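## Task

Using the panel ahead of the robot, turn on the breaker for circuit 39, the sixth and bottom breaker in the left column, by pushing its handle toward the middle of the panel. Touching or switching any other breaker, or shifting the handle of a breaker padlocked by someone else (even just to try it), counts as failure. Stay in the aisle in front of the panel, at or above the top of the shelf below the breakers. At the end the gripper must have released the handle and moved away; a breaker that stays on only because the robot is holding it is not done.

## Robot and tools

ROBOT. Two 6-joint arms, left_arm and right_arm, each ending in a two-finger parallel gripper with a wrist camera. Their root links sit at left_arm (+0.173, +0.325, +1.587) m, quat_wxyz (+0.541, -0.532, +0.457, -0.464) and right_arm (+0.173, -0.325, +1.587) m, quat_wxyz (+0.541, +0.532, +0.457, +0.464), so both hang from above and reach forward and down.

FRAME. All reported poses use one scene frame: origin on the floor under the centre of the robot's foot, +x in the robot's facing direction, +z up, +y toward the robot's own left (left_arm is the +y arm). Arm names do not refer to image sides. Only the floor height is known for sure.

execute_actions. Argument actions is a list holding zero or one item; optional pictures (true/false) controls whether camera images come back (default: yes).
- Empty list: no command, just returns the current state.
- Move: {"rows": [...], "steps": n}. rows holds 1 to 15 rows; steps is 1 to 15 (default 15). Each row is used for one control step of 1/30 s; if rows run out, the final row repeats.
- Wait: {"steps": n} with n up to 300, no rows; it returns once that many steps have elapsed since the previous result.
Every row is a single list of 14 numbers covering both arms, even if one arm stays still: left_arm waist, shoulder, elbow, wrist pitch, wrist yaw, wrist roll, opening, then right_arm in the same seven-number order. The six joint numbers are absolute target angles in radians in joint space (not Cartesian offsets), read in the same convention as the Joint positions line. Ranges per arm: waist -2.880 to 2.880, shoulder 0.000 to 3.142, elbow 0.000 to 3.019, wrist pitch -1.693 to 1.571, wrist yaw -1.571 to 1.571, wrist roll -2.094 to 2.094. The opening is an absolute setting from -1 (shut) to +1 (wide open). A call is rejected outright (nothing sent) if a joint target exceeds its range by more than 0.019 rad and lies beyond that joint's last reported angle. True end stops can differ from the listed ones by up to 0.019 rad either way; overshooting targets are clipped to the real stop, and a "joint sent to its limit" line may appear (possibly about an earlier, still-running move). No such line does not prove there is room left.

MOTION. Speed is capped: each step, a joint's sent target stays within a fixed lead of its measured angle (waist 0.264, shoulder 0.32, elbow 0.276, wrist pitch 0.33, wrist yaw 0.186, wrist roll 0.522 rad). If the targets would move a gripper more than 70 mm from where it is, all that arm's targets are pulled back proportionally. Arms keep heading toward the last row sent while you think or wait, until everything has nearly stopped or a step is HELD; after that only a new action moves or pushes them further. Fingers already moving finish their motion.

RESULTS. The state line gives each arm's end_effector_position (m) and end_effector_quat_wxyz in the scene frame; this is the point between the finger pads, about 1 cm behind the tips, and it may be off, more so at long reach. Fingers point along the gripper's +z and open along its y. Joint positions and Joint velocities list, per arm, the six joints (rad, rad/s) then the pad gap (m, m/s; 0.094 m = fully open). grip_measured is the measured opening on the command scale; each gripper reads off by up to about 1 mm. To squeeze, command roughly 0.03 below grip_measured; less gives a lighter hold. Pad force tops out near 50 to 62 N. "joint command not followed" means a clearance check altered or blocked some joint targets; HELD marks steps where your row was partly or fully not sent. Joint torques follow the joint order; they are offset, scaled and noisy, nonzero even in free air. MOTOR HOT appears from 85 °C; at 100 °C an OVER-TEMPERATURE FAULT drops that arm, so avoid long strained holds.

CAMERAS. cam_left_wrist and cam_right_wrist, 504x504 each, on the wrists; calibration (K, distortion, T_world_to_cam) is given per camera and updated in results when it changes. Pixel (0,0) is the top-left.

zoom_image: camera ("cam_left_wrist" or "cam_right_wrist") and region [x0, y0, x1, y1] in pixels of that camera's latest image, at most 504 by 504; returns a closer view. read_manual: optional section, only "licences"; no motion. finished_scene: scene = the number of the current scene; ends it irreversibly, grades it and starts the next task.

TYPICAL ORDER. Look, locate the target breaker and any padlocks with the cameras and zoom, bring one gripper near the correct handle, push the handle toward the panel's centerline, back the gripper off so nothing holds the handle, move clear, then call finished_scene.

AVOID. Touching other breakers or any locked handle; leaving the aisle or going below the shelf top; knocking anything out of the work area; arms bumping or pressing each other; hard shoves, slams, dropping or slipping parts; and joint faults.

Each tool is called after "Emit:" as name(argument=value, ...) on one line, values as JSON.

## Session

Emit:
execute_actions(actions=[])

Scene clock: 0.00 s of 4800.00 s.
left_arm: end_effector_position=(+0.7673, +0.3295, +1.1953) grip_measured=+1.000 end_effector_quat_wxyz=(+0.256, +0.000, +0.967, +0.000) | right_arm: end_effector_position=(+0.7762, -0.3231, +1.1999) grip_measured=+1.000 end_effector_quat_wxyz=(+0.266, -0.003, +0.964, +0.006)
Joint positions: left_arm=[ 1.287  0.822  0.847  0.479 -0.175  0.269  0.094] | right_arm=[-1.263  0.82   0.858  0.484  0.176 -0.286  0.094]
Joint velocities: left_arm=[-0.005 -0.005 -0.017 -0.007 -0.007 -0.051  0.   ] | right_arm=[-0.015 -0.015  0.002  0.002  0.007 -0.022  0.   ]
Joint torques (N m, as the arm reports them, + toward a larger angle): no reading

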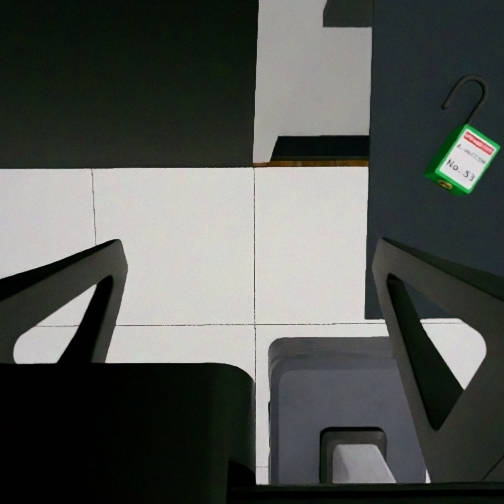

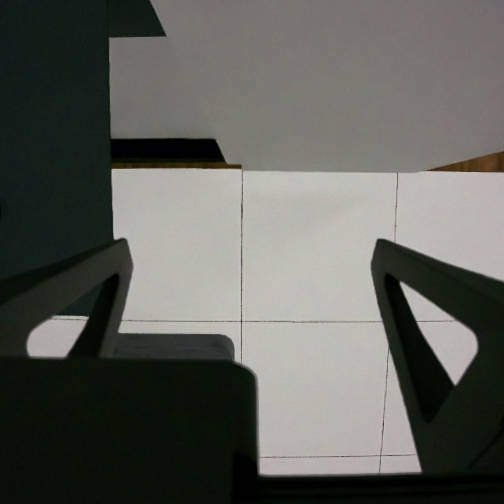

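Emit:
execute_actions(actions=[{"rows":[[1.57,0.2,0.6,1.5,0.6,0,-1,-1.263,0.82,0.858,0.484,0.176,-0.286,1]]}], pictures=false)

Emit:
execute_actions(actions=[{"steps":90}])

Scene clock: 31.13 s of 4800.00 s.
left_arm: end_effector_position=(+0.8299, +0.3466, +1.4931) grip_measured=-0.981 end_effector_quat_wxyz=(+0.635, +0.105, +0.757, -0.110) | right_arm: end_effector_position=(+0.7762, -0.3231, +1.1999) grip_measured=+1.000 end_effector_quat_wxyz=(+0.266, -0.003, +0.964, +0.006)
Joint positions: left_arm=[1.531 0.346 0.623 1.07  0.447 0.093 0.001] | right_arm=[-1.263  0.82   0.858  0.484  0.176 -0.286  0.094]
Joint velocities: left_arm=[ 0.103 -0.943 -0.027  1.643  1.37  -0.3   -0.001] | right_arm=[-0.005 -0.005  0.002 -0.002 -0.095  0.007  0.   ]
Joint torques (N m, as the arm reports them, + toward a larger angle): left_arm=[  1.73 -20.03   3.97   2.07   0.02  -0.12] | right_arm=[  1.22 -14.37   1.32   1.27  -0.18  -0.14]
Steps of this call (steps 1 to 90: nothing new was sent; then 27.63 s passed at rest; steps 91 to 105: all 15 steps of this action). Readings (joint positions):
91: left_arm=[1.298 0.815 0.834 0.507 -0.130 0.253] | right_arm=[-1.263 0.820 0.858 0.484 0.176 -0.286]
92: left_arm=[1.323 0.797 0.804 0.553 -0.081 0.233] | right_arm=[-1.263 0.820 0.858 0.484 0.176 -0.286]
94: left_arm=[1.393 0.736 0.731 0.636 0.004 0.199] | right_arm=[-1.263 0.820 0.858 0.484 0.176 -0.286]
98: left_arm=[1.488 0.594 0.645 0.785 0.156 0.150] | right_arm=[-1.263 0.820 0.858 0.484 0.176 -0.286]
105: the state above

Scene clock: 34.13 s of 4800.00 s.
left_arm: end_effector_position=(+0.8040, +0.3252, +1.6632) grip_measured=-0.981 end_effector_quat_wxyz=(+0.800, +0.198, +0.557, -0.105) | right_arm: end_effector_position=(+0.7762, -0.3231, +1.1999) grip_measured=+1.000 end_effector_quat_wxyz=(+0.266, -0.003, +0.964, +0.006)
Joint positions: left_arm=[1.557 0.173 0.601 1.49  0.597 0.012 0.001] | right_arm=[-1.263  0.82   0.858  0.484  0.176 -0.286  0.094]
Joint velocities: left_arm=[-0.005 -0.015 -0.002  0.022 -0.051 -0.007  0.   ] | right_arm=[-0.005 -0.015 -0.002  0.012  0.022 -0.007  0.   ]
Joint torques (N m, as the arm reports them, + toward a larger angle): left_arm=[  1.5  -15.05   5.94   1.79   0.07  -0.11] | right_arm=[  1.2  -14.35   1.45   1.25  -0.17  -0.12]
Steps of this call (steps 1 to 30: the robot went on to your last target; steps 31 to 90: nothing new was sent). Readings (joint positions):
1: left_arm=[1.535 0.314 0.622 1.133 0.499 0.084] | right_arm=[-1.263 0.820 0.858 0.484 0.176 -0.286]
2: left_arm=[1.540 0.285 0.621 1.206 0.539 0.074] | right_arm=[-1.263 0.820 0.858 0.484 0.176 -0.286]
4: left_arm=[1.550 0.231 0.617 1.367 0.585 0.053] | right_arm=[-1.263 0.820 0.858 0.484 0.176 -0.286]
8: left_arm=[1.557 0.167 0.615 1.484 0.595 0.029] | right_arm=[-1.263 0.820 0.858 0.484 0.176 -0.286]
90: the state above
All arms were judged still, so your last target was given up. Only a new action makes them travel on or press farther. Fingers that are still opening or closing keep moving.
camera_calibration (this result's frames):
cam_left_wrist: T_world_to_cam=[[-0.380097, -0.901904, -0.205171, 0.938189], [-0.210262, 0.300264, -0.930393, 1.62552], [0.900731, -0.3105, -0.303766, 0.00606394], [0, 0, 0, 1]] pos_world=[0.692927, 0.359953, 1.70671]

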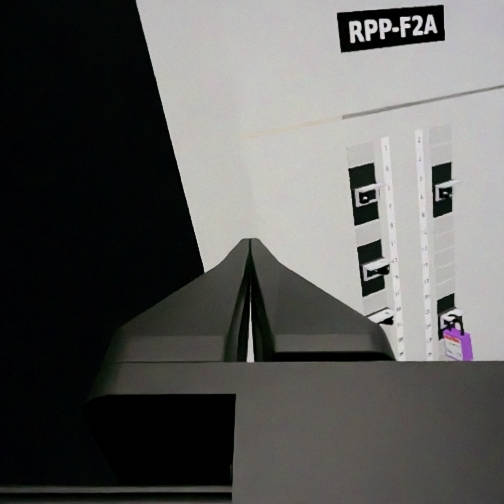

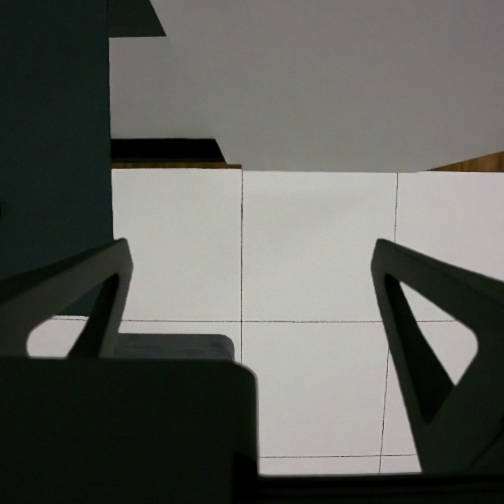

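Emit:
execute_actions(actions=[{"rows":[[0.909,1.367,1.36,1.11,0,0,-1,-1.263,0.82,0.858,0.484,0.176,-0.286,1]]}], pictures=false)

Emit:
execute_actions(actions=[{"steps":90}])

Scene clock: 58.23 s of 4800.00 s.
left_arm: end_effector_position=(+0.9552, +0.3734, +1.4955) grip_measured=-0.981 end_effector_quat_wxyz=(+0.693, -0.239, +0.662, -0.154) | right_arm: end_effector_position=(+0.7762, -0.3231, +1.1999) grip_measured=+1.000 end_effector_quat_wxyz=(+0.266, -0.003, +0.964, +0.006)
Joint positions: left_arm=[0.995 0.639 0.963 1.226 0.017 0.011 0.001] | right_arm=[-1.263  0.82   0.858  0.484  0.176 -0.286  0.094]
Joint velocities: left_arm=[-0.493  0.855  0.134  0.002 -0.359  0.037  0.001] | right_arm=[-0.005 -0.015 -0.007 -0.002  0.081 -0.007  0.   ]
Joint torques (N m, as the arm reports them, + toward a larger angle): left_arm=[  0.63 -14.13  15.5   -0.65   0.76  -0.01] | right_arm=[  1.48 -14.69   1.43   1.29  -0.15  -0.14]
Steps of this call (steps 1 to 90: nothing new was sent; then 20.60 s passed at rest; steps 91 to 105: all 15 steps of this action). Readings (joint positions):
91: left_arm=[1.547 0.179 0.608 1.467 0.562 0.012] | right_arm=[-1.263 0.820 0.858 0.484 0.176 -0.286]
92: left_arm=[1.518 0.196 0.631 1.424 0.518 0.012] | right_arm=[-1.263 0.820 0.858 0.484 0.176 -0.286]
94: left_arm=[1.440 0.258 0.702 1.342 0.427 0.012] | right_arm=[-1.263 0.820 0.858 0.484 0.176 -0.286]
98: left_arm=[1.259 0.423 0.878 1.231 0.229 0.012] | right_arm=[-1.263 0.820 0.858 0.484 0.176 -0.286]
105: the state above

Scene clock: 61.23 s of 4800.00 s.
left_arm: end_effector_position=(+0.9399, +0.1281, +1.1881) grip_measured=-0.981 end_effector_quat_wxyz=(+0.515, -0.220, +0.795, -0.232) | right_arm: end_effector_position=(+0.7762, -0.3231, +1.1999) grip_measured=+1.000 end_effector_quat_wxyz=(+0.266, -0.003, +0.964, +0.006)
Joint positions: left_arm=[ 0.921  1.382  1.353  1.111 -0.003  0.011  0.001] | right_arm=[-1.263  0.82   0.858  0.484  0.176 -0.286  0.094]
Joint velocities: left_arm=[-0.005 -0.005  0.007  0.022  0.051 -0.066  0.001] | right_arm=[-0.005 -0.024 -0.012  0.002  0.007 -0.007  0.   ]
Joint torques (N m, as the arm reports them, + toward a larger angle): left_arm=[ -8.01 -22.03   1.91   1.23   0.54  -0.03] | right_arm=[  1.46 -14.31   1.25   1.21  -0.19  -0.13]
Steps of this call (steps 1 to 45: the robot went on to your last target; steps 46 to 90: nothing new was sent). Readings (joint positions):
1: left_arm=[0.981 0.670 0.968 1.225 0.008 0.011] | right_arm=[-1.263 0.820 0.858 0.484 0.176 -0.286]
2: left_arm=[0.971 0.703 0.975 1.222 0.001 0.011] | right_arm=[-1.263 0.820 0.858 0.484 0.176 -0.286]
4: left_arm=[0.960 0.775 0.995 1.213 -0.007 0.011] | right_arm=[-1.263 0.820 0.858 0.484 0.176 -0.286]
8: left_arm=[0.952 0.951 1.070 1.183 -0.009 0.011] | right_arm=[-1.263 0.820 0.858 0.484 0.176 -0.286]
90: the state above
All arms were judged still, so your last target was given up. Only a new action makes them travel on or press farther. Fingers that are still opening or closing keep moving.
camera_calibration (this result's frames):
cam_left_wrist: T_world_to_cam=[[0.113058, -0.801562, 0.587126, -0.703084], [-0.844412, -0.38893, -0.368376, 1.28782], [0.523627, -0.454128, -0.72082, 0.546543], [0, 0, 0, 1]] pos_world=[0.880753, 0.185506, 1.28116]

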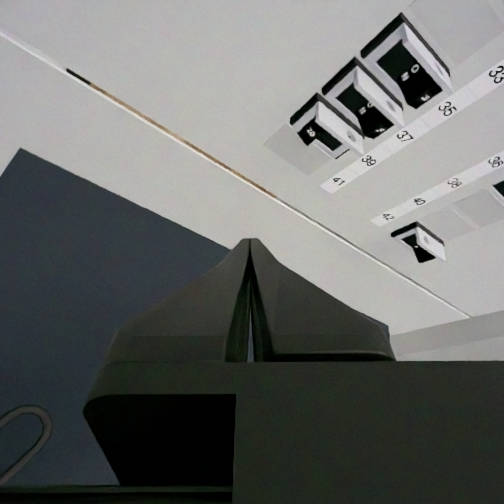

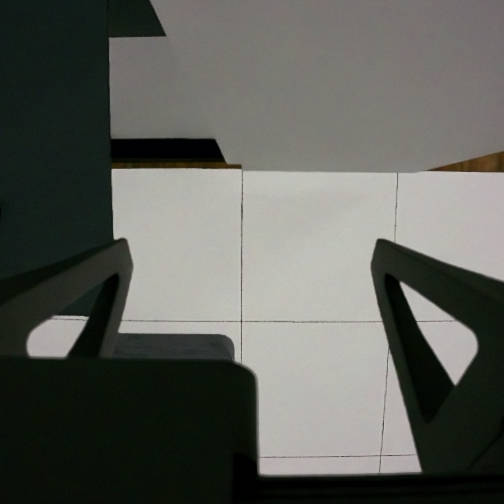

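Emit:
zoom_image(camera="cam_left_wrist", region=[250,0,504,254])

Region (250, 0, 504, 254) of cam_left_wrist's 504x504 image, scaled by 1.984, with more detail than that image has.

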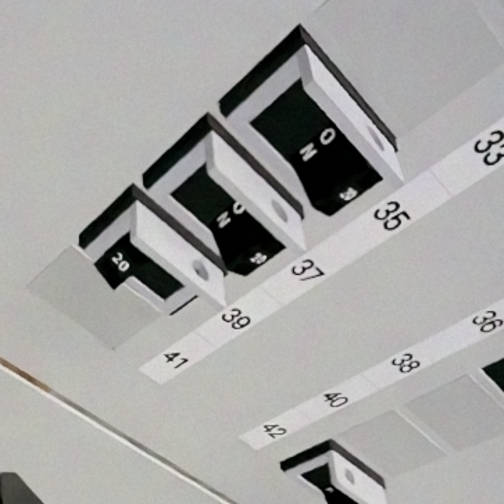

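Emit:
execute_actions(actions=[{"rows":[[1.011,1.564,1.693,1.231,0.334,0.55,-1,-1.263,0.82,0.858,0.484,0.176,-0.286,1]]}], pictures=false)

Emit:
execute_actions(actions=[{"steps":60}])

Scene clock: 113.93 s of 4800.00 s.
left_arm: end_effector_position=(+1.0170, +0.1304, +1.2019) grip_measured=-0.981 end_effector_quat_wxyz=(+0.707, +0.056, +0.696, -0.112) | right_arm: end_effector_position=(+0.7762, -0.3231, +1.1999) grip_measured=+1.000 end_effector_quat_wxyz=(+0.266, -0.003, +0.964, +0.006)
Joint positions: left_arm=[1.002 1.546 1.693 1.215 0.331 0.519 0.001] | right_arm=[-1.263  0.82   0.858  0.484  0.176 -0.286  0.094]
Joint velocities: left_arm=[-0.005 -0.005 -0.002  0.002 -0.037  0.11  -0.001] | right_arm=[-0.015 -0.005  0.002  0.002 -0.007  0.066  0.   ]
Joint torques (N m, as the arm reports them, + toward a larger angle): left_arm=[ -6.94 -21.76   2.88   2.02   0.51   0.12] | right_arm=[  1.3  -14.49   1.42   1.26  -0.16  -0.12]
Steps of this call (steps 1 to 90: nothing new was sent; then 49.20 s passed at rest; steps 91 to 105: all 15 steps of this action). Readings (joint positions):
91: left_arm=[0.930 1.397 1.381 1.133 0.088 0.090] | right_arm=[-1.263 0.820 0.858 0.484 0.176 -0.286]
92: left_arm=[0.942 1.437 1.458 1.169 0.195 0.180] | right_arm=[-1.263 0.820 0.858 0.484 0.176 -0.286]
94: left_arm=[0.970 1.518 1.629 1.197 0.308 0.311] | right_arm=[-1.263 0.820 0.858 0.484 0.176 -0.286]
98: left_arm=[1.001 1.546 1.693 1.210 0.328 0.445] | right_arm=[-1.263 0.820 0.858 0.484 0.176 -0.286]
105: the state above

Scene clock: 115.93 s of 4800.00 s.
left_arm: end_effector_position=(+1.0170, +0.1304, +1.2019) grip_measured=-0.981 end_effector_quat_wxyz=(+0.708, +0.062, +0.696, -0.105) | right_arm: end_effector_position=(+0.7762, -0.3231, +1.1999) grip_measured=+1.000 end_effector_quat_wxyz=(+0.266, -0.003, +0.964, +0.006)
Joint positions: left_arm=[1.002 1.546 1.693 1.215 0.331 0.538 0.001] | right_arm=[-1.263  0.82   0.858  0.484  0.176 -0.286  0.094]
Joint velocities: left_arm=[-0.024 -0.015 -0.002 -0.002  0.051  0.022 -0.   ] | right_arm=[-0.005  0.005  0.002  0.002 -0.007 -0.007  0.   ]
Joint torques (N m, as the arm reports them, + toward a larger angle): left_arm=[ -6.57 -22.18   2.88   2.14   0.51   0.11] | right_arm=[  1.25 -14.07   1.38   1.2   -0.18  -0.15]
Steps of this call (steps 1 to 30: the robot went on to your last target; steps 31 to 60: nothing new was sent). Readings (joint positions):
1: left_arm=[1.002 1.546 1.693 1.215 0.331 0.523] | right_arm=[-1.263 0.820 0.858 0.484 0.176 -0.286]
2: left_arm=[1.002 1.546 1.693 1.215 0.331 0.526] | right_arm=[-1.263 0.820 0.858 0.484 0.176 -0.286]
4: left_arm=[1.002 1.546 1.693 1.215 0.331 0.530] | right_arm=[-1.263 0.820 0.858 0.484 0.176 -0.286]
8: left_arm=[1.002 1.546 1.693 1.215 0.331 0.535] | right_arm=[-1.263 0.820 0.858 0.484 0.176 -0.286]
60: the state above
All arms were judged still, so your last target was given up. Only a new action makes them travel on or press farther. Fingers that are still opening or closing keep moving.
camera_calibration (this result's frames):
cam_left_wrist: T_world_to_cam=[[-0.22921, -0.97212, 0.0494583, 0.298452], [-0.56377, 0.0911636, -0.820885, 1.55482], [0.79349, -0.216038, -0.568947, 0.0290717], [0, 0, 0, 1]] pos_world=[0.921899, 0.154669, 1.27811]

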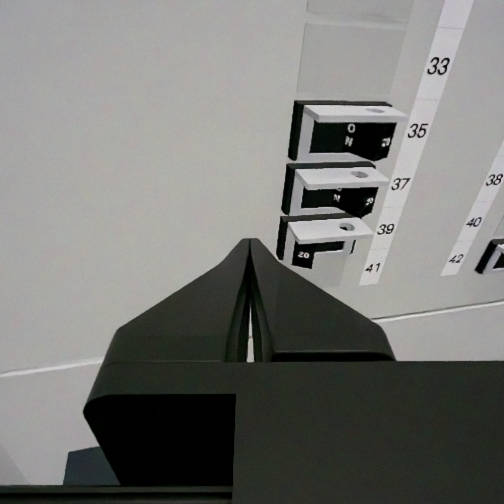

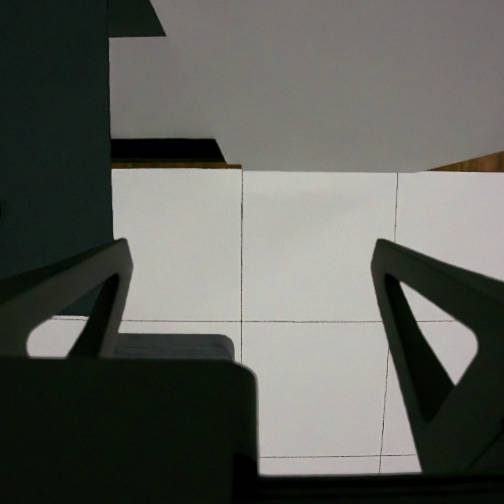

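Emit:
execute_actions(actions=[{"rows":[[1.014,1.585,1.72,1.2,0.334,0.55,-1,-1.263,0.82,0.858,0.484,0.176,-0.286,1],[1.014,1.585,1.72,1.2,0.334,0.55,-1,-1.263,0.82,0.858,0.484,0.176,-0.286,1],[1.017,1.605,1.75,1.18,0.334,0.55,-1,-1.263,0.82,0.858,0.484,0.176,-0.286,1],[1.017,1.605,1.75,1.18,0.334,0.55,-1,-1.263,0.82,0.858,0.484,0.176,-0.286,1],[1.02,1.62,1.79,1.165,0.334,0.55,-1,-1.263,0.82,0.858,0.484,0.176,-0.286,1],[1.02,1.62,1.79,1.165,0.334,0.55,-1,-1.263,0.82,0.858,0.484,0.176,-0.286,1],[1.02,1.632,1.826,1.15,0.334,0.55,-1,-1.263,0.82,0.858,0.484,0.176,-0.286,1]]}])

Scene clock: 134.47 s of 4800.00 s.
left_arm: end_effector_position=(+1.0398, +0.1274, +1.1924) grip_measured=-0.981 end_effector_quat_wxyz=(+0.712, +0.061, +0.692, -0.102) | right_arm: end_effector_position=(+0.7762, -0.3231, +1.1999) grip_measured=+1.000 end_effector_quat_wxyz=(+0.266, -0.003, +0.964, +0.006)
Joint positions: left_arm=[1.002 1.597 1.809 1.161 0.331 0.538 0.001] | right_arm=[-1.263  0.82   0.858  0.484  0.176 -0.286  0.094]
Joint velocities: left_arm=[-0.015  0.005  0.012 -0.007  0.022 -0.037  0.001] | right_arm=[-0.005 -0.005 -0.007 -0.007  0.051 -0.095  0.   ]
Joint torques (N m, as the arm reports them, + toward a larger angle): left_arm=[ -6.36 -20.76   4.99   1.06   0.48   0.08] | right_arm=[  1.25 -14.2    1.3    1.2   -0.17  -0.14]
Steps of this call (steps 1 to 90: nothing new was sent; then 15.03 s passed at rest; steps 91 to 105: all 15 steps of this action). Readings (joint positions):
91: left_arm=[1.002 1.547 1.694 1.214 0.331 0.538] | right_arm=[-1.263 0.820 0.858 0.484 0.176 -0.286]
92: left_arm=[1.002 1.547 1.697 1.213 0.331 0.538] | right_arm=[-1.263 0.820 0.858 0.484 0.176 -0.286]
94: left_arm=[1.002 1.555 1.715 1.202 0.331 0.538] | right_arm=[-1.263 0.820 0.858 0.484 0.176 -0.286]
98: left_arm=[1.002 1.587 1.788 1.172 0.331 0.538] | right_arm=[-1.263 0.820 0.858 0.484 0.176 -0.286]
105: the state above
camera_calibration (this result's frames):
cam_left_wrist: T_world_to_cam=[[-0.223615, -0.973604, 0.0457254, 0.300112], [-0.555774, 0.0888284, -0.826574, 1.55891], [0.800695, -0.210247, -0.560967, -0.0127941], [0, 0, 0, 1]] pos_world=[0.943755, 0.151025, 1.26765]

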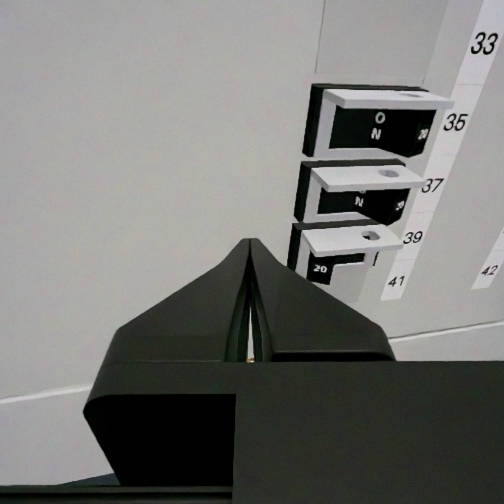

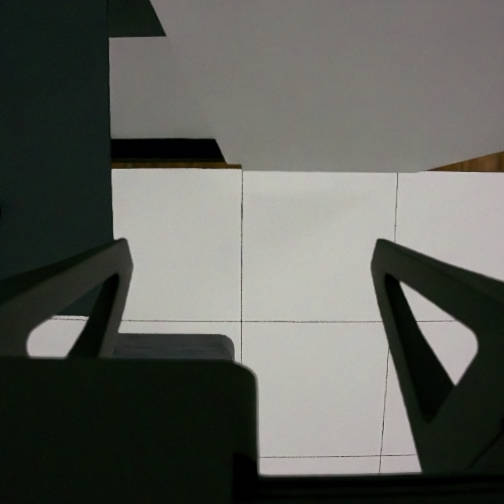

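Emit:
execute_actions(actions=[{"rows":[[1.02,1.632,1.826,1.12,0.334,0.55,-1,-1.263,0.82,0.858,0.484,0.176,-0.286,1],[1.02,1.632,1.826,1.09,0.334,0.55,-1,-1.263,0.82,0.858,0.484,0.176,-0.286,1]]}])

Scene clock: 144.37 s of 4800.00 s.
left_arm: end_effector_position=(+1.0381, +0.1194, +1.1805) grip_measured=-0.981 end_effector_quat_wxyz=(+0.693, +0.067, +0.708, -0.117) | right_arm: end_effector_position=(+0.7762, -0.3231, +1.1999) grip_measured=+1.000 end_effector_quat_wxyz=(+0.266, -0.003, +0.964, +0.006)
Joint positions: left_arm=[1.002 1.598 1.811 1.101 0.331 0.538 0.001] | right_arm=[-1.263  0.82   0.858  0.484  0.176 -0.286  0.094]
Joint velocities: left_arm=[-0.005 -0.005 -0.007 -0.007 -0.022 -0.037 -0.002] | right_arm=[ 0.015  0.005 -0.007  0.007 -0.022 -0.007  0.   ]
Joint torques (N m, as the arm reports them, + toward a larger angle): left_arm=[ -6.51 -21.37   4.95   0.97   0.49   0.1 ] | right_arm=[  1.23 -14.85   1.34   1.4   -0.17  -0.13]
Steps of this call (steps 1 to 15: the robot went on to your last target; steps 16 to 90: nothing new was sent; then 6.40 s passed at rest; steps 91 to 105: all 15 steps of this action). Readings (joint positions):
91: left_arm=[1.002 1.597 1.809 1.155 0.331 0.538] | right_arm=[-1.263 0.820 0.858 0.484 0.176 -0.286]
92: left_arm=[1.002 1.597 1.810 1.141 0.331 0.538] | right_arm=[-1.263 0.820 0.858 0.484 0.176 -0.286]
94: left_arm=[1.002 1.597 1.811 1.115 0.331 0.538] | right_arm=[-1.263 0.820 0.858 0.484 0.176 -0.286]
98: left_arm=[1.002 1.598 1.811 1.102 0.331 0.538] | right_arm=[-1.263 0.820 0.858 0.484 0.176 -0.286]
105: the state above
camera_calibration (this result's frames):
cam_left_wrist: T_world_to_cam=[[-0.251802, -0.965665, 0.0639256, 0.299318], [-0.592756, 0.101676, -0.798938, 1.55298], [0.765007, -0.239067, -0.598006, 0.0644122], [0, 0, 0, 1]] pos_world=[0.946629, 0.14654, 1.26012]

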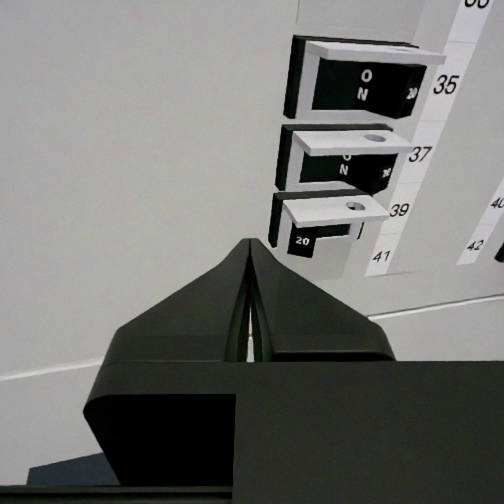

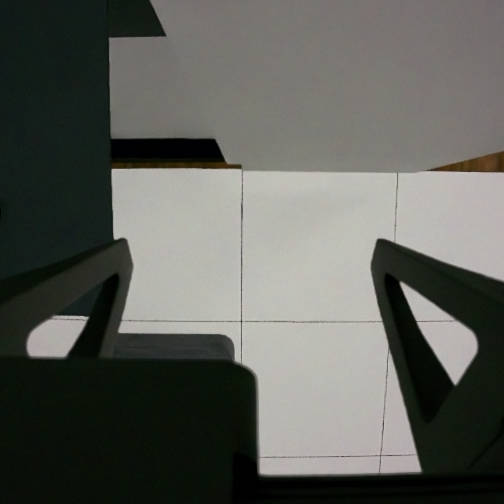

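Emit:
execute_actions(actions=[{"rows":[[0.99,1.632,1.826,1.085,0.334,0.55,-1,-1.263,0.82,0.858,0.484,0.176,-0.286,1],[0.98,1.632,1.826,1.075,0.334,0.55,-1,-1.263,0.82,0.858,0.484,0.176,-0.286,1],[0.97,1.632,1.826,1.065,0.334,0.55,-1,-1.263,0.82,0.858,0.484,0.176,-0.286,1],[0.96,1.632,1.826,1.055,0.334,0.55,-1,-1.263,0.82,0.858,0.484,0.176,-0.286,1],[0.952,1.632,1.826,1.045,0.334,0.55,-1,-1.263,0.82,0.858,0.484,0.176,-0.286,1],[0.945,1.632,1.826,1.035,0.334,0.55,-1,-1.263,0.82,0.858,0.484,0.176,-0.286,1]]}])

Scene clock: 160.93 s of 4800.00 s.
left_arm: end_effector_position=(+1.0394, +0.1077, +1.1785) grip_measured=-0.981 end_effector_quat_wxyz=(+0.679, +0.062, +0.719, -0.131) | right_arm: end_effector_position=(+0.7762, -0.3231, +1.1999) grip_measured=+1.000 end_effector_quat_wxyz=(+0.266, -0.003, +0.964, +0.006)
Joint positions: left_arm=[0.982 1.598 1.815 1.057 0.318 0.538 0.001] | right_arm=[-1.263  0.82   0.858  0.484  0.176 -0.286  0.094]
Joint velocities: left_arm=[-0.005 -0.005 -0.007  0.002 -0.066 -0.007 -0.001] | right_arm=[-0.005 -0.005 -0.007 -0.017 -0.007 -0.007  0.   ]
Joint torques (N m, as the arm reports them, + toward a larger angle): left_arm=[-11.46 -21.07   4.5    0.61   1.     0.09] | right_arm=[  1.24 -14.26   1.39   1.24  -0.18  -0.15]
Steps of this call (steps 1 to 15: the robot went on to your last target; steps 16 to 90: nothing new was sent; then 13.07 s passed at rest; steps 91 to 105: all 15 steps of this action). Readings (joint positions):
91: left_arm=[1.002 1.598 1.811 1.101 0.331 0.538] | right_arm=[-1.263 0.820 0.858 0.484 0.176 -0.286]
92: left_arm=[1.002 1.598 1.811 1.097 0.331 0.538] | right_arm=[-1.263 0.820 0.858 0.484 0.176 -0.286]
94: left_arm=[0.998 1.598 1.811 1.083 0.331 0.538] | right_arm=[-1.263 0.820 0.858 0.484 0.176 -0.286]
98: left_arm=[0.982 1.598 1.813 1.060 0.318 0.538] | right_arm=[-1.263 0.820 0.858 0.484 0.176 -0.286]
105: the state above
camera_calibration (this result's frames):
cam_left_wrist: T_world_to_cam=[[-0.260487, -0.960757, 0.0953575, 0.259928], [-0.621559, 0.0912997, -0.778029, 1.55977], [0.73879, -0.261936, -0.620949, 0.116216], [0, 0, 0, 1]] pos_world=[0.95134, 0.137762, 1.26093]

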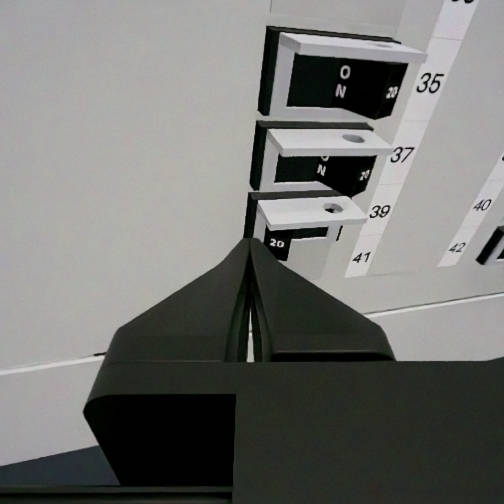

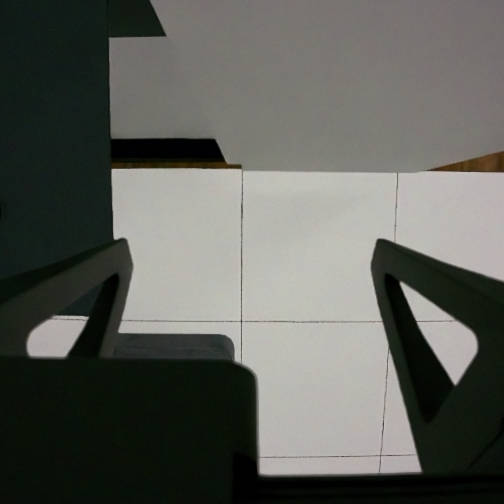

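Emit:
execute_actions(actions=[{"rows":[[0.935,1.632,1.826,1.03,0.36,0.55,-1,-1.263,0.82,0.858,0.484,0.176,-0.286,1],[0.925,1.632,1.826,1.02,0.38,0.55,-1,-1.263,0.82,0.858,0.484,0.176,-0.286,1],[0.915,1.632,1.826,1.01,0.4,0.55,-1,-1.263,0.82,0.858,0.484,0.176,-0.286,1]]}])

Scene clock: 169.10 s of 4800.00 s.
left_arm: end_effector_position=(+1.0410, +0.1052, +1.1803) grip_measured=-0.981 end_effector_quat_wxyz=(+0.681, +0.068, +0.716, -0.139) | right_arm: end_effector_position=(+0.7762, -0.3231, +1.1999) grip_measured=+1.000 end_effector_quat_wxyz=(+0.266, -0.003, +0.964, +0.006)
Joint positions: left_arm=[0.982 1.598 1.822 1.045 0.34  0.538 0.001] | right_arm=[-1.263  0.82   0.858  0.484  0.176 -0.286  0.094]
Joint velocities: left_arm=[-0.005 -0.015 -0.002  0.022  0.007 -0.051  0.001] | right_arm=[-0.005  0.005  0.012  0.002 -0.022  0.007  0.   ]
Joint torques (N m, as the arm reports them, + toward a larger angle): left_arm=[-13.69 -21.04   3.9    0.13   2.54   0.09] | right_arm=[  1.17 -14.44   1.21   1.19  -0.15  -0.14]
Steps of this call (steps 1 to 15: the robot went on to your last target; steps 16 to 90: nothing new was sent; then 4.67 s passed at rest; steps 91 to 105: all 15 steps of this action). Readings (joint positions):
91: left_arm=[0.982 1.598 1.816 1.056 0.323 0.538] | right_arm=[-1.263 0.820 0.858 0.484 0.176 -0.286]
92: left_arm=[0.982 1.598 1.816 1.054 0.329 0.538] | right_arm=[-1.263 0.820 0.858 0.484 0.176 -0.286]
94: left_arm=[0.982 1.598 1.819 1.049 0.337 0.538] | right_arm=[-1.263 0.820 0.858 0.484 0.176 -0.286]
98: left_arm=[0.982 1.598 1.822 1.045 0.340 0.538] | right_arm=[-1.263 0.820 0.858 0.484 0.176 -0.286]
105: the state above
camera_calibration (this result's frames):
cam_left_wrist: T_world_to_cam=[[-0.279898, -0.955097, 0.0971952, 0.275219], [-0.61298, 0.099879, -0.78376, 1.55938], [0.738859, -0.278951, -0.613412, 0.1083], [0, 0, 0, 1]] pos_world=[0.952882, 0.137322, 1.26186]

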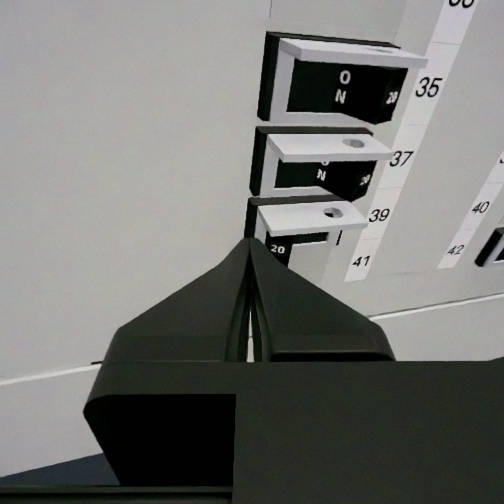

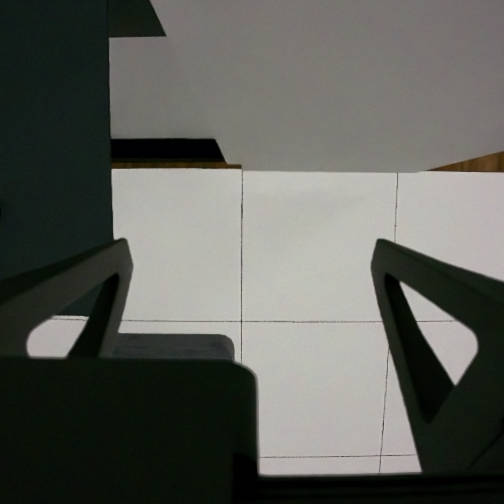

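Emit:
execute_actions(actions=[{"rows":[[0.93,1.632,1.795,1.04,0.4,0.55,-1,-1.263,0.82,0.858,0.484,0.176,-0.286,1]]}])

Scene clock: 178.23 s of 4800.00 s.
left_arm: end_effector_position=(+1.0405, +0.1053, +1.1799) grip_measured=-0.981 end_effector_quat_wxyz=(+0.681, +0.068, +0.716, -0.138) | right_arm: end_effector_position=(+0.7762, -0.3231, +1.1999) grip_measured=+1.000 end_effector_quat_wxyz=(+0.266, -0.003, +0.964, +0.006)
Joint positions: left_arm=[0.983 1.598 1.821 1.046 0.34  0.539 0.001] | right_arm=[-1.263  0.82   0.858  0.484  0.176 -0.286  0.094]
Joint velocities: left_arm=[ 0.005 -0.015 -0.012  0.012 -0.051 -0.066 -0.001] | right_arm=[-0.005 -0.005  0.002 -0.002 -0.066  0.051  0.   ]
Joint torques (N m, as the arm reports them, + toward a larger angle): left_arm=[-12.44 -20.95   1.29   1.17   2.53   0.11] | right_arm=[  0.93 -14.24   1.36   1.18  -0.17  -0.13]
Steps of this call (steps 1 to 15: the robot went on to your last target; steps 16 to 90: nothing new was sent; then 5.63 s passed at rest; steps 91 to 105: all 15 steps of this action). Readings (joint positions):
91: left_arm=[0.983 1.598 1.821 1.046 0.340 0.539] | right_arm=[-1.263 0.820 0.858 0.484 0.176 -0.286]
92: left_arm=[0.983 1.598 1.821 1.046 0.340 0.539] | right_arm=[-1.263 0.820 0.858 0.484 0.176 -0.286]
94: left_arm=[0.983 1.598 1.821 1.046 0.340 0.539] | right_arm=[-1.263 0.820 0.858 0.484 0.176 -0.286]
98: left_arm=[0.983 1.598 1.821 1.046 0.340 0.539] | right_arm=[-1.263 0.820 0.858 0.484 0.176 -0.286]
105: the state above
camera_calibration (this result's frames):
cam_left_wrist: T_world_to_cam=[[-0.280405, -0.95508, 0.095892, 0.277277], [-0.612921, 0.101271, -0.783628, 1.5584], [0.738716, -0.278507, -0.613785, 0.108993], [0, 0, 0, 1]] pos_world=[0.95241, 0.137356, 1.26151]

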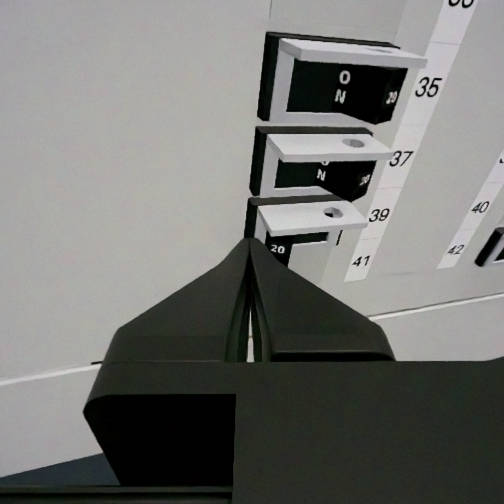

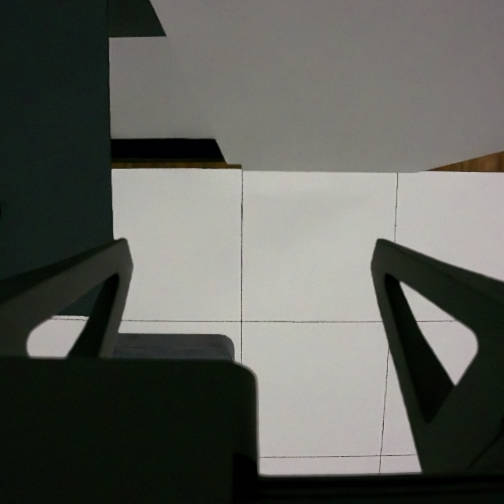

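Unload, then retract.

Emit:
execute_actions(actions=[{"rows":[[0.98,1.632,1.793,1.075,0.345,0.55,-1,-1.263,0.82,0.858,0.484,0.176,-0.286,1]]}])

Scene clock: 190.50 s of 4800.00 s.
left_arm: end_effector_position=(+1.0374, +0.1078, +1.1799) grip_measured=-0.981 end_effector_quat_wxyz=(+0.684, +0.066, +0.715, -0.132) | right_arm: end_effector_position=(+0.7762, -0.3231, +1.1999) grip_measured=+1.000 end_effector_quat_wxyz=(+0.266, -0.003, +0.964, +0.006)
Joint positions: left_arm=[0.985 1.598 1.811 1.069 0.333 0.539 0.001] | right_arm=[-1.263  0.82   0.858  0.484  0.176 -0.286  0.094]
Joint velocities: left_arm=[-0.015 -0.005  0.012  0.007  0.051 -0.081  0.001] | right_arm=[ 0.005 -0.015 -0.012  0.022  0.022 -0.051  0.   ]
Joint torques (N m, as the arm reports them, + toward a larger angle): left_arm=[ -8.5  -20.92   2.09   1.7    0.89   0.1 ] | right_arm=[  1.36 -14.38   1.34   1.19  -0.16  -0.14]
Steps of this call (steps 1 to 15: the robot went on to your last target; steps 16 to 90: nothing new was sent; then 8.77 s passed at rest; steps 91 to 105: all 15 steps of this action). Readings (joint positions):
91: left_arm=[0.985 1.598 1.821 1.050 0.334 0.539] | right_arm=[-1.263 0.820 0.858 0.484 0.176 -0.286]
92: left_arm=[0.985 1.598 1.818 1.057 0.334 0.539] | right_arm=[-1.263 0.820 0.858 0.484 0.176 -0.286]
94: left_arm=[0.985 1.598 1.812 1.067 0.333 0.539] | right_arm=[-1.263 0.820 0.858 0.484 0.176 -0.286]
98: left_arm=[0.985 1.598 1.811 1.069 0.333 0.539] | right_arm=[-1.263 0.820 0.858 0.484 0.176 -0.286]
105: the state above
camera_calibration (this result's frames):
cam_left_wrist: T_world_to_cam=[[-0.268551, -0.959104, 0.0894469, 0.274542], [-0.609966, 0.0974499, -0.786413, 1.5568], [0.745535, -0.265751, -0.611191, 0.100464], [0, 0, 0, 1]] pos_world=[0.948422, 0.138303, 1.26113]

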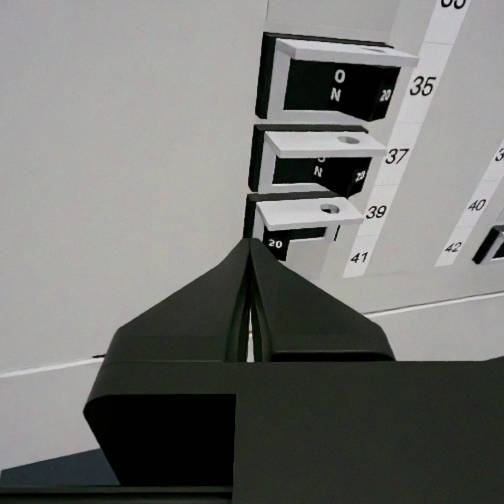

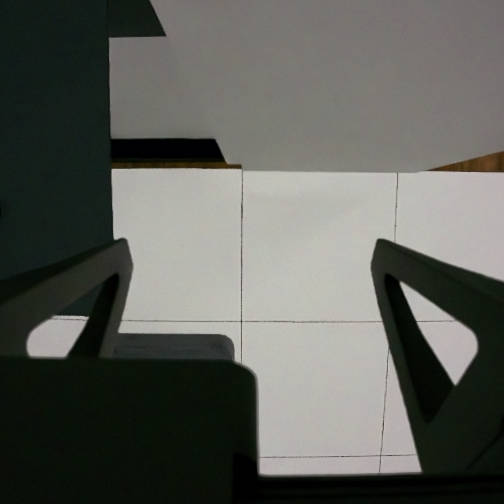

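Emit:
execute_actions(actions=[{"rows":[[0.98,1.632,1.783,1.105,0.345,0.55,-1,-1.263,0.82,0.858,0.484,0.176,-0.286,1],[0.98,1.632,1.783,1.105,0.345,0.55,-1,-1.263,0.82,0.858,0.484,0.176,-0.286,1],[0.98,1.632,1.783,1.105,0.345,0.55,-1,-1.263,0.82,0.858,0.484,0.176,-0.286,1],[0.98,1.632,1.783,1.105,0.345,0.55,-1,-1.263,0.82,0.858,0.484,0.176,-0.286,1],[0.98,1.632,1.783,1.105,0.345,0.55,-1,-1.263,0.82,0.858,0.484,0.176,-0.286,1],[0.96,1.632,1.783,1.09,0.36,0.55,-1,-1.263,0.82,0.858,0.484,0.176,-0.286,1],[0.945,1.632,1.783,1.07,0.38,0.55,-1,-1.263,0.82,0.858,0.484,0.176,-0.286,1],[0.93,1.632,1.783,1.05,0.4,0.55,-1,-1.263,0.82,0.858,0.484,0.176,-0.286,1]]}])

Scene clock: 207.57 s of 4800.00 s.
left_arm: end_effector_position=(+1.0254, +0.0705, +1.1960) grip_measured=-0.981 end_effector_quat_wxyz=(+0.686, +0.070, +0.701, -0.180) | right_arm: end_effector_position=(+0.7762, -0.3231, +1.1999) grip_measured=+1.000 end_effector_quat_wxyz=(+0.266, -0.003, +0.964, +0.006)
Joint positions: left_arm=[0.934 1.601 1.784 1.062 0.398 0.539 0.001] | right_arm=[-1.263  0.82   0.858  0.484  0.176 -0.286  0.094]
Joint velocities: left_arm=[-0.054 -0.005 -0.002  0.007 -0.037  0.022 -0.   ] | right_arm=[-0.005 -0.015  0.007 -0.002 -0.037 -0.066  0.   ]
Joint torques (N m, as the arm reports them, + toward a larger angle): left_arm=[ -9.02 -20.08   3.03   0.83   0.51   0.09] | right_arm=[  1.22 -13.91   1.38   1.21  -0.18  -0.14]
Steps of this call (steps 1 to 15: the robot went on to your last target; steps 16 to 90: nothing new was sent; then 13.57 s passed at rest; steps 91 to 105: all 15 steps of this action). Readings (joint positions):
91: left_arm=[0.985 1.598 1.809 1.073 0.333 0.539] | right_arm=[-1.263 0.820 0.858 0.484 0.176 -0.286]
92: left_arm=[0.985 1.598 1.805 1.082 0.333 0.539] | right_arm=[-1.263 0.820 0.858 0.484 0.176 -0.286]
94: left_arm=[0.985 1.598 1.797 1.090 0.339 0.539] | right_arm=[-1.263 0.820 0.858 0.484 0.176 -0.286]
98: left_arm=[0.980 1.600 1.785 1.081 0.380 0.539] | right_arm=[-1.263 0.820 0.858 0.484 0.176 -0.286]
105: the state above
camera_calibration (this result's frames):
cam_left_wrist: T_world_to_cam=[[-0.339166, -0.928987, 0.148154, 0.23412], [-0.589908, 0.087352, -0.802732, 1.5655], [0.732786, -0.359657, -0.577643, 0.0889143], [0, 0, 0, 1]] pos_world=[0.937751, 0.112724, 1.27335]

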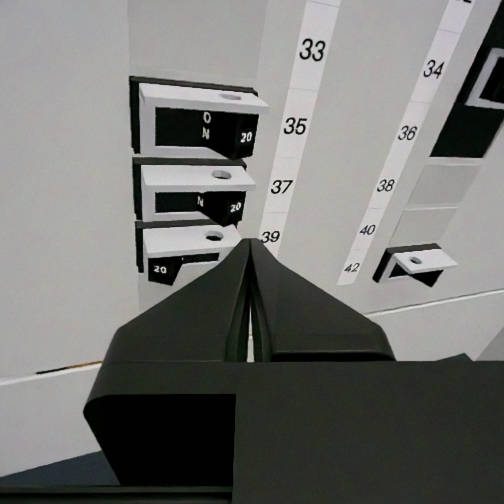

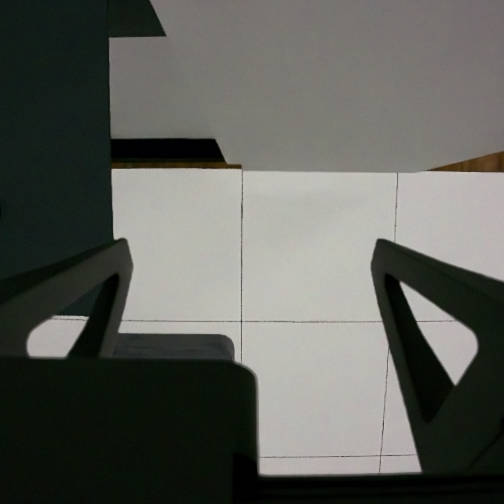

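Emit:
execute_actions(actions=[{"rows":[[1.015,1.632,1.775,1.11,0.398,0.55,-1,-1.263,0.82,0.858,0.484,0.176,-0.286,1],[1.015,1.632,1.775,1.11,0.398,0.55,-1,-1.263,0.82,0.858,0.484,0.176,-0.286,1],[1.015,1.632,1.775,1.11,0.398,0.55,-1,-1.263,0.82,0.858,0.484,0.176,-0.286,1],[1.015,1.632,1.775,1.11,0.398,0.55,-1,-1.263,0.82,0.858,0.484,0.176,-0.286,1],[1.015,1.632,1.775,1.11,0.37,0.55,-1,-1.263,0.82,0.858,0.484,0.176,-0.286,1],[1.015,1.632,1.775,1.12,0.33,0.55,-1,-1.263,0.82,0.858,0.484,0.176,-0.286,1]]}], pictures=false)

Emit:
execute_actions(actions=[{"rows":[[1.015,1.632,1.822,1.12,0.33,0.55,-1,-1.263,0.82,0.858,0.484,0.176,-0.286,1]]}])

Scene clock: 219.17 s of 4800.00 s.
left_arm: end_effector_position=(+1.0230, +0.1140, +1.1682) grip_measured=-0.981 end_effector_quat_wxyz=(+0.681, +0.074, +0.718, -0.124) | right_arm: end_effector_position=(+0.7762, -0.3231, +1.1999) grip_measured=+1.000 end_effector_quat_wxyz=(+0.266, -0.003, +0.964, +0.006)
Joint positions: left_arm=[1.01  1.601 1.778 1.103 0.333 0.539 0.001] | right_arm=[-1.263  0.82   0.858  0.484  0.176 -0.286  0.094]
Joint velocities: left_arm=[ 0.005 -0.015 -0.002 -0.002  0.066 -0.11  -0.   ] | right_arm=[ 0.005  0.005  0.012 -0.012 -0.037 -0.007  0.   ]
Joint torques (N m, as the arm reports them, + toward a larger angle): left_arm=[ -7.6  -20.92   2.96   2.1    0.33   0.1 ] | right_arm=[  0.82 -13.96   1.23   1.27  -0.16  -0.15]
Steps of this call (steps 1 to 15: the robot went on to your last target; steps 16 to 90: nothing new was sent; then 8.10 s passed at rest; steps 91 to 105: all 15 steps of this action). Readings (joint positions):
91: left_arm=[0.937 1.601 1.784 1.067 0.399 0.539] | right_arm=[-1.263 0.820 0.858 0.484 0.176 -0.286]
92: left_arm=[0.944 1.601 1.782 1.077 0.399 0.539] | right_arm=[-1.263 0.820 0.858 0.484 0.176 -0.286]
94: left_arm=[0.968 1.601 1.780 1.089 0.399 0.539] | right_arm=[-1.263 0.820 0.858 0.484 0.176 -0.286]
98: left_arm=[1.006 1.601 1.778 1.099 0.336 0.539] | right_arm=[-1.263 0.820 0.858 0.484 0.176 -0.286]
105: the state above

Scene clock: 219.67 s of 4800.00 s.
left_arm: end_effector_position=(+1.0336, +0.1194, +1.1743) grip_measured=-0.981 end_effector_quat_wxyz=(+0.691, +0.071, +0.710, -0.117) | right_arm: end_effector_position=(+0.7762, -0.3231, +1.1999) grip_measured=+1.000 end_effector_quat_wxyz=(+0.266, -0.003, +0.964, +0.006)
Joint positions: left_arm=[1.01  1.604 1.808 1.104 0.333 0.539 0.001] | right_arm=[-1.263  0.82   0.858  0.484  0.176 -0.286  0.094]
Joint velocities: left_arm=[ 0.005  0.005 -0.012  0.002 -0.037  0.051  0.   ] | right_arm=[-0.005  0.005  0.002  0.002 -0.11  -0.022  0.   ]
Joint torques (N m, as the arm reports them, + toward a larger angle): left_arm=[ -7.46 -21.97   4.72   2.08   0.33   0.12] | right_arm=[  1.33 -14.72   1.26   1.29  -0.13  -0.15]
Steps of this call (steps 1 to 15: all 15 steps of this action). Readings (joint positions):
1: left_arm=[1.010 1.601 1.780 1.103 0.333 0.539] | right_arm=[-1.263 0.820 0.858 0.484 0.176 -0.286]
2: left_arm=[1.010 1.603 1.786 1.103 0.333 0.539] | right_arm=[-1.263 0.820 0.858 0.484 0.176 -0.286]
4: left_arm=[1.010 1.604 1.796 1.103 0.333 0.539] | right_arm=[-1.263 0.820 0.858 0.484 0.176 -0.286]
8: left_arm=[1.010 1.604 1.808 1.104 0.333 0.539] | right_arm=[-1.263 0.820 0.858 0.484 0.176 -0.286]
15: the state above
camera_calibration (this result's frames):
cam_left_wrist: T_world_to_cam=[[-0.255917, -0.964937, 0.0583335, 0.309324], [-0.596686, 0.110198, -0.794872, 1.54367], [0.760574, -0.238228, -0.603966, 0.0756], [0, 0, 0, 1]] pos_world=[0.942749, 0.146379, 1.25464]

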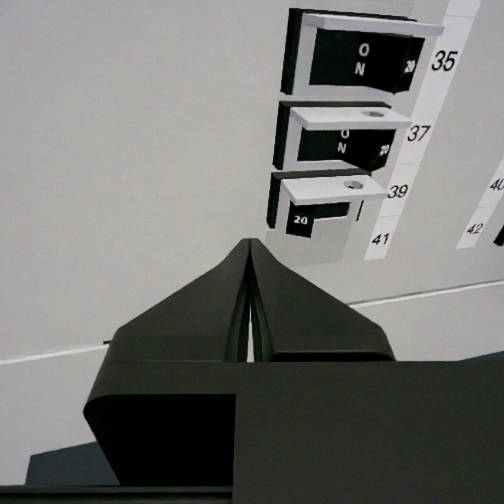

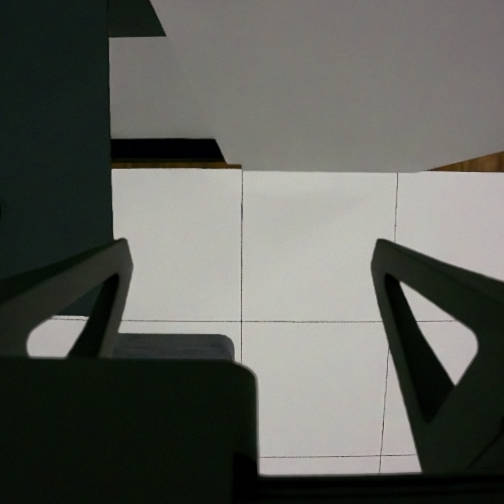

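Waist alone brings it right, up and slightly in.

Emit:
execute_actions(actions=[{"rows":[[0.965,1.62,1.81,1.105,0.34,0.55,-1,-1.263,0.82,0.858,0.484,0.176,-0.286,1]]}], pictures=false)

Emit:
execute_actions(actions=[{"rows":[[0.94,1.62,1.81,1.08,0.37,0.55,-1,-1.263,0.82,0.858,0.484,0.176,-0.286,1],[0.92,1.62,1.81,1.06,0.39,0.55,-1,-1.263,0.82,0.858,0.484,0.176,-0.286,1],[0.9,1.62,1.81,1.03,0.41,0.55,-1,-1.263,0.82,0.858,0.484,0.176,-0.286,1]]}])

Scene clock: 230.73 s of 4800.00 s.
left_arm: end_effector_position=(+1.0349, +0.1070, +1.1839) grip_measured=-0.981 end_effector_quat_wxyz=(+0.693, +0.062, +0.707, -0.127) | right_arm: end_effector_position=(+0.7762, -0.3231, +1.1999) grip_measured=+1.000 end_effector_quat_wxyz=(+0.266, -0.003, +0.964, +0.006)
Joint positions: left_arm=[0.981 1.604 1.806 1.104 0.334 0.539 0.001] | right_arm=[-1.263  0.82   0.858  0.484  0.176 -0.286  0.094]
Joint velocities: left_arm=[-0.024 -0.024 -0.007 -0.007 -0.007  0.037  0.   ] | right_arm=[-0.015  0.005 -0.007 -0.002 -0.007 -0.022  0.   ]
Joint torques (N m, as the arm reports them, + toward a larger angle): left_arm=[ -9.76 -22.35   3.78   1.47   0.65   0.1 ] | right_arm=[  1.36 -14.42   1.33   1.45  -0.15  -0.13]
Steps of this call (steps 1 to 15: the robot went on to your last target; steps 16 to 90: nothing new was sent; then 7.57 s passed at rest; steps 91 to 105: all 15 steps of this action). Readings (joint positions):
91: left_arm=[1.008 1.604 1.808 1.104 0.334 0.539] | right_arm=[-1.263 0.820 0.858 0.484 0.176 -0.286]
92: left_arm=[1.005 1.604 1.808 1.104 0.334 0.539] | right_arm=[-1.263 0.820 0.858 0.484 0.176 -0.286]
94: left_arm=[0.994 1.604 1.808 1.104 0.336 0.539] | right_arm=[-1.263 0.820 0.858 0.484 0.176 -0.286]
98: left_arm=[0.981 1.604 1.806 1.104 0.334 0.539] | right_arm=[-1.263 0.820 0.858 0.484 0.176 -0.286]
105: the state above

Scene clock: 231.23 s of 4800.00 s.
left_arm: end_effector_position=(+1.0291, +0.0554, +1.2038) grip_measured=-0.982 end_effector_quat_wxyz=(+0.685, +0.065, +0.698, -0.197) | right_arm: end_effector_position=(+0.7762, -0.3231, +1.1999) grip_measured=+1.000 end_effector_quat_wxyz=(+0.266, -0.003, +0.964, +0.006)
Joint positions: left_arm=[0.907 1.607 1.801 1.035 0.408 0.539 0.001] | right_arm=[-1.263  0.82   0.858  0.484  0.176 -0.286  0.094]
Joint velocities: left_arm=[-0.093 -0.005 -0.027  0.002  0.066 -0.037 -0.   ] | right_arm=[-0.005 -0.024  0.007 -0.002  0.022  0.037  0.   ]
Joint torques (N m, as the arm reports them, + toward a larger angle): left_arm=[ -9.74 -21.64   3.95   1.11   0.54   0.1 ] | right_arm=[  1.39 -14.18   1.25   1.23  -0.16  -0.14]
Steps of this call (steps 1 to 15: all 15 steps of this action). Readings (joint positions):
1: left_arm=[0.980 1.604 1.806 1.103 0.344 0.539] | right_arm=[-1.263 0.820 0.858 0.484 0.176 -0.286]
2: left_arm=[0.980 1.604 1.806 1.099 0.355 0.539] | right_arm=[-1.263 0.820 0.858 0.484 0.176 -0.286]
4: left_arm=[0.980 1.604 1.803 1.083 0.378 0.539] | right_arm=[-1.263 0.820 0.858 0.484 0.176 -0.286]
8: left_arm=[0.948 1.604 1.801 1.044 0.393 0.539] | right_arm=[-1.263 0.820 0.858 0.484 0.176 -0.286]
15: the state above
camera_calibration (this result's frames):
cam_left_wrist: T_world_to_cam=[[-0.355114, -0.917778, 0.177698, 0.200417], [-0.590242, 0.0727232, -0.803944, 1.5778], [0.72492, -0.390377, -0.567536, 0.0828778], [0, 0, 0, 1]] pos_world=[0.942374, 0.101549, 1.27988]

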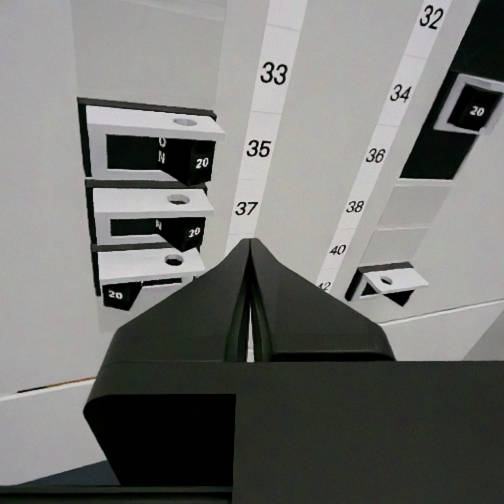

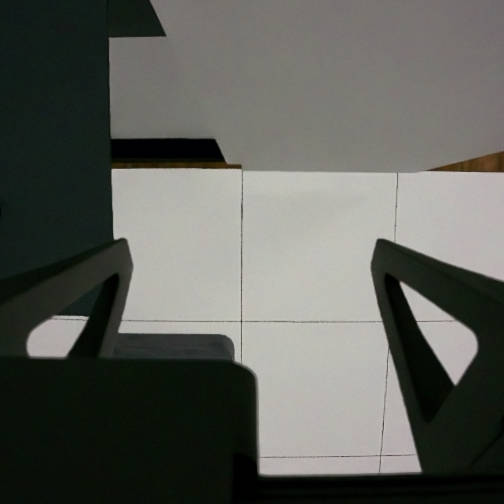

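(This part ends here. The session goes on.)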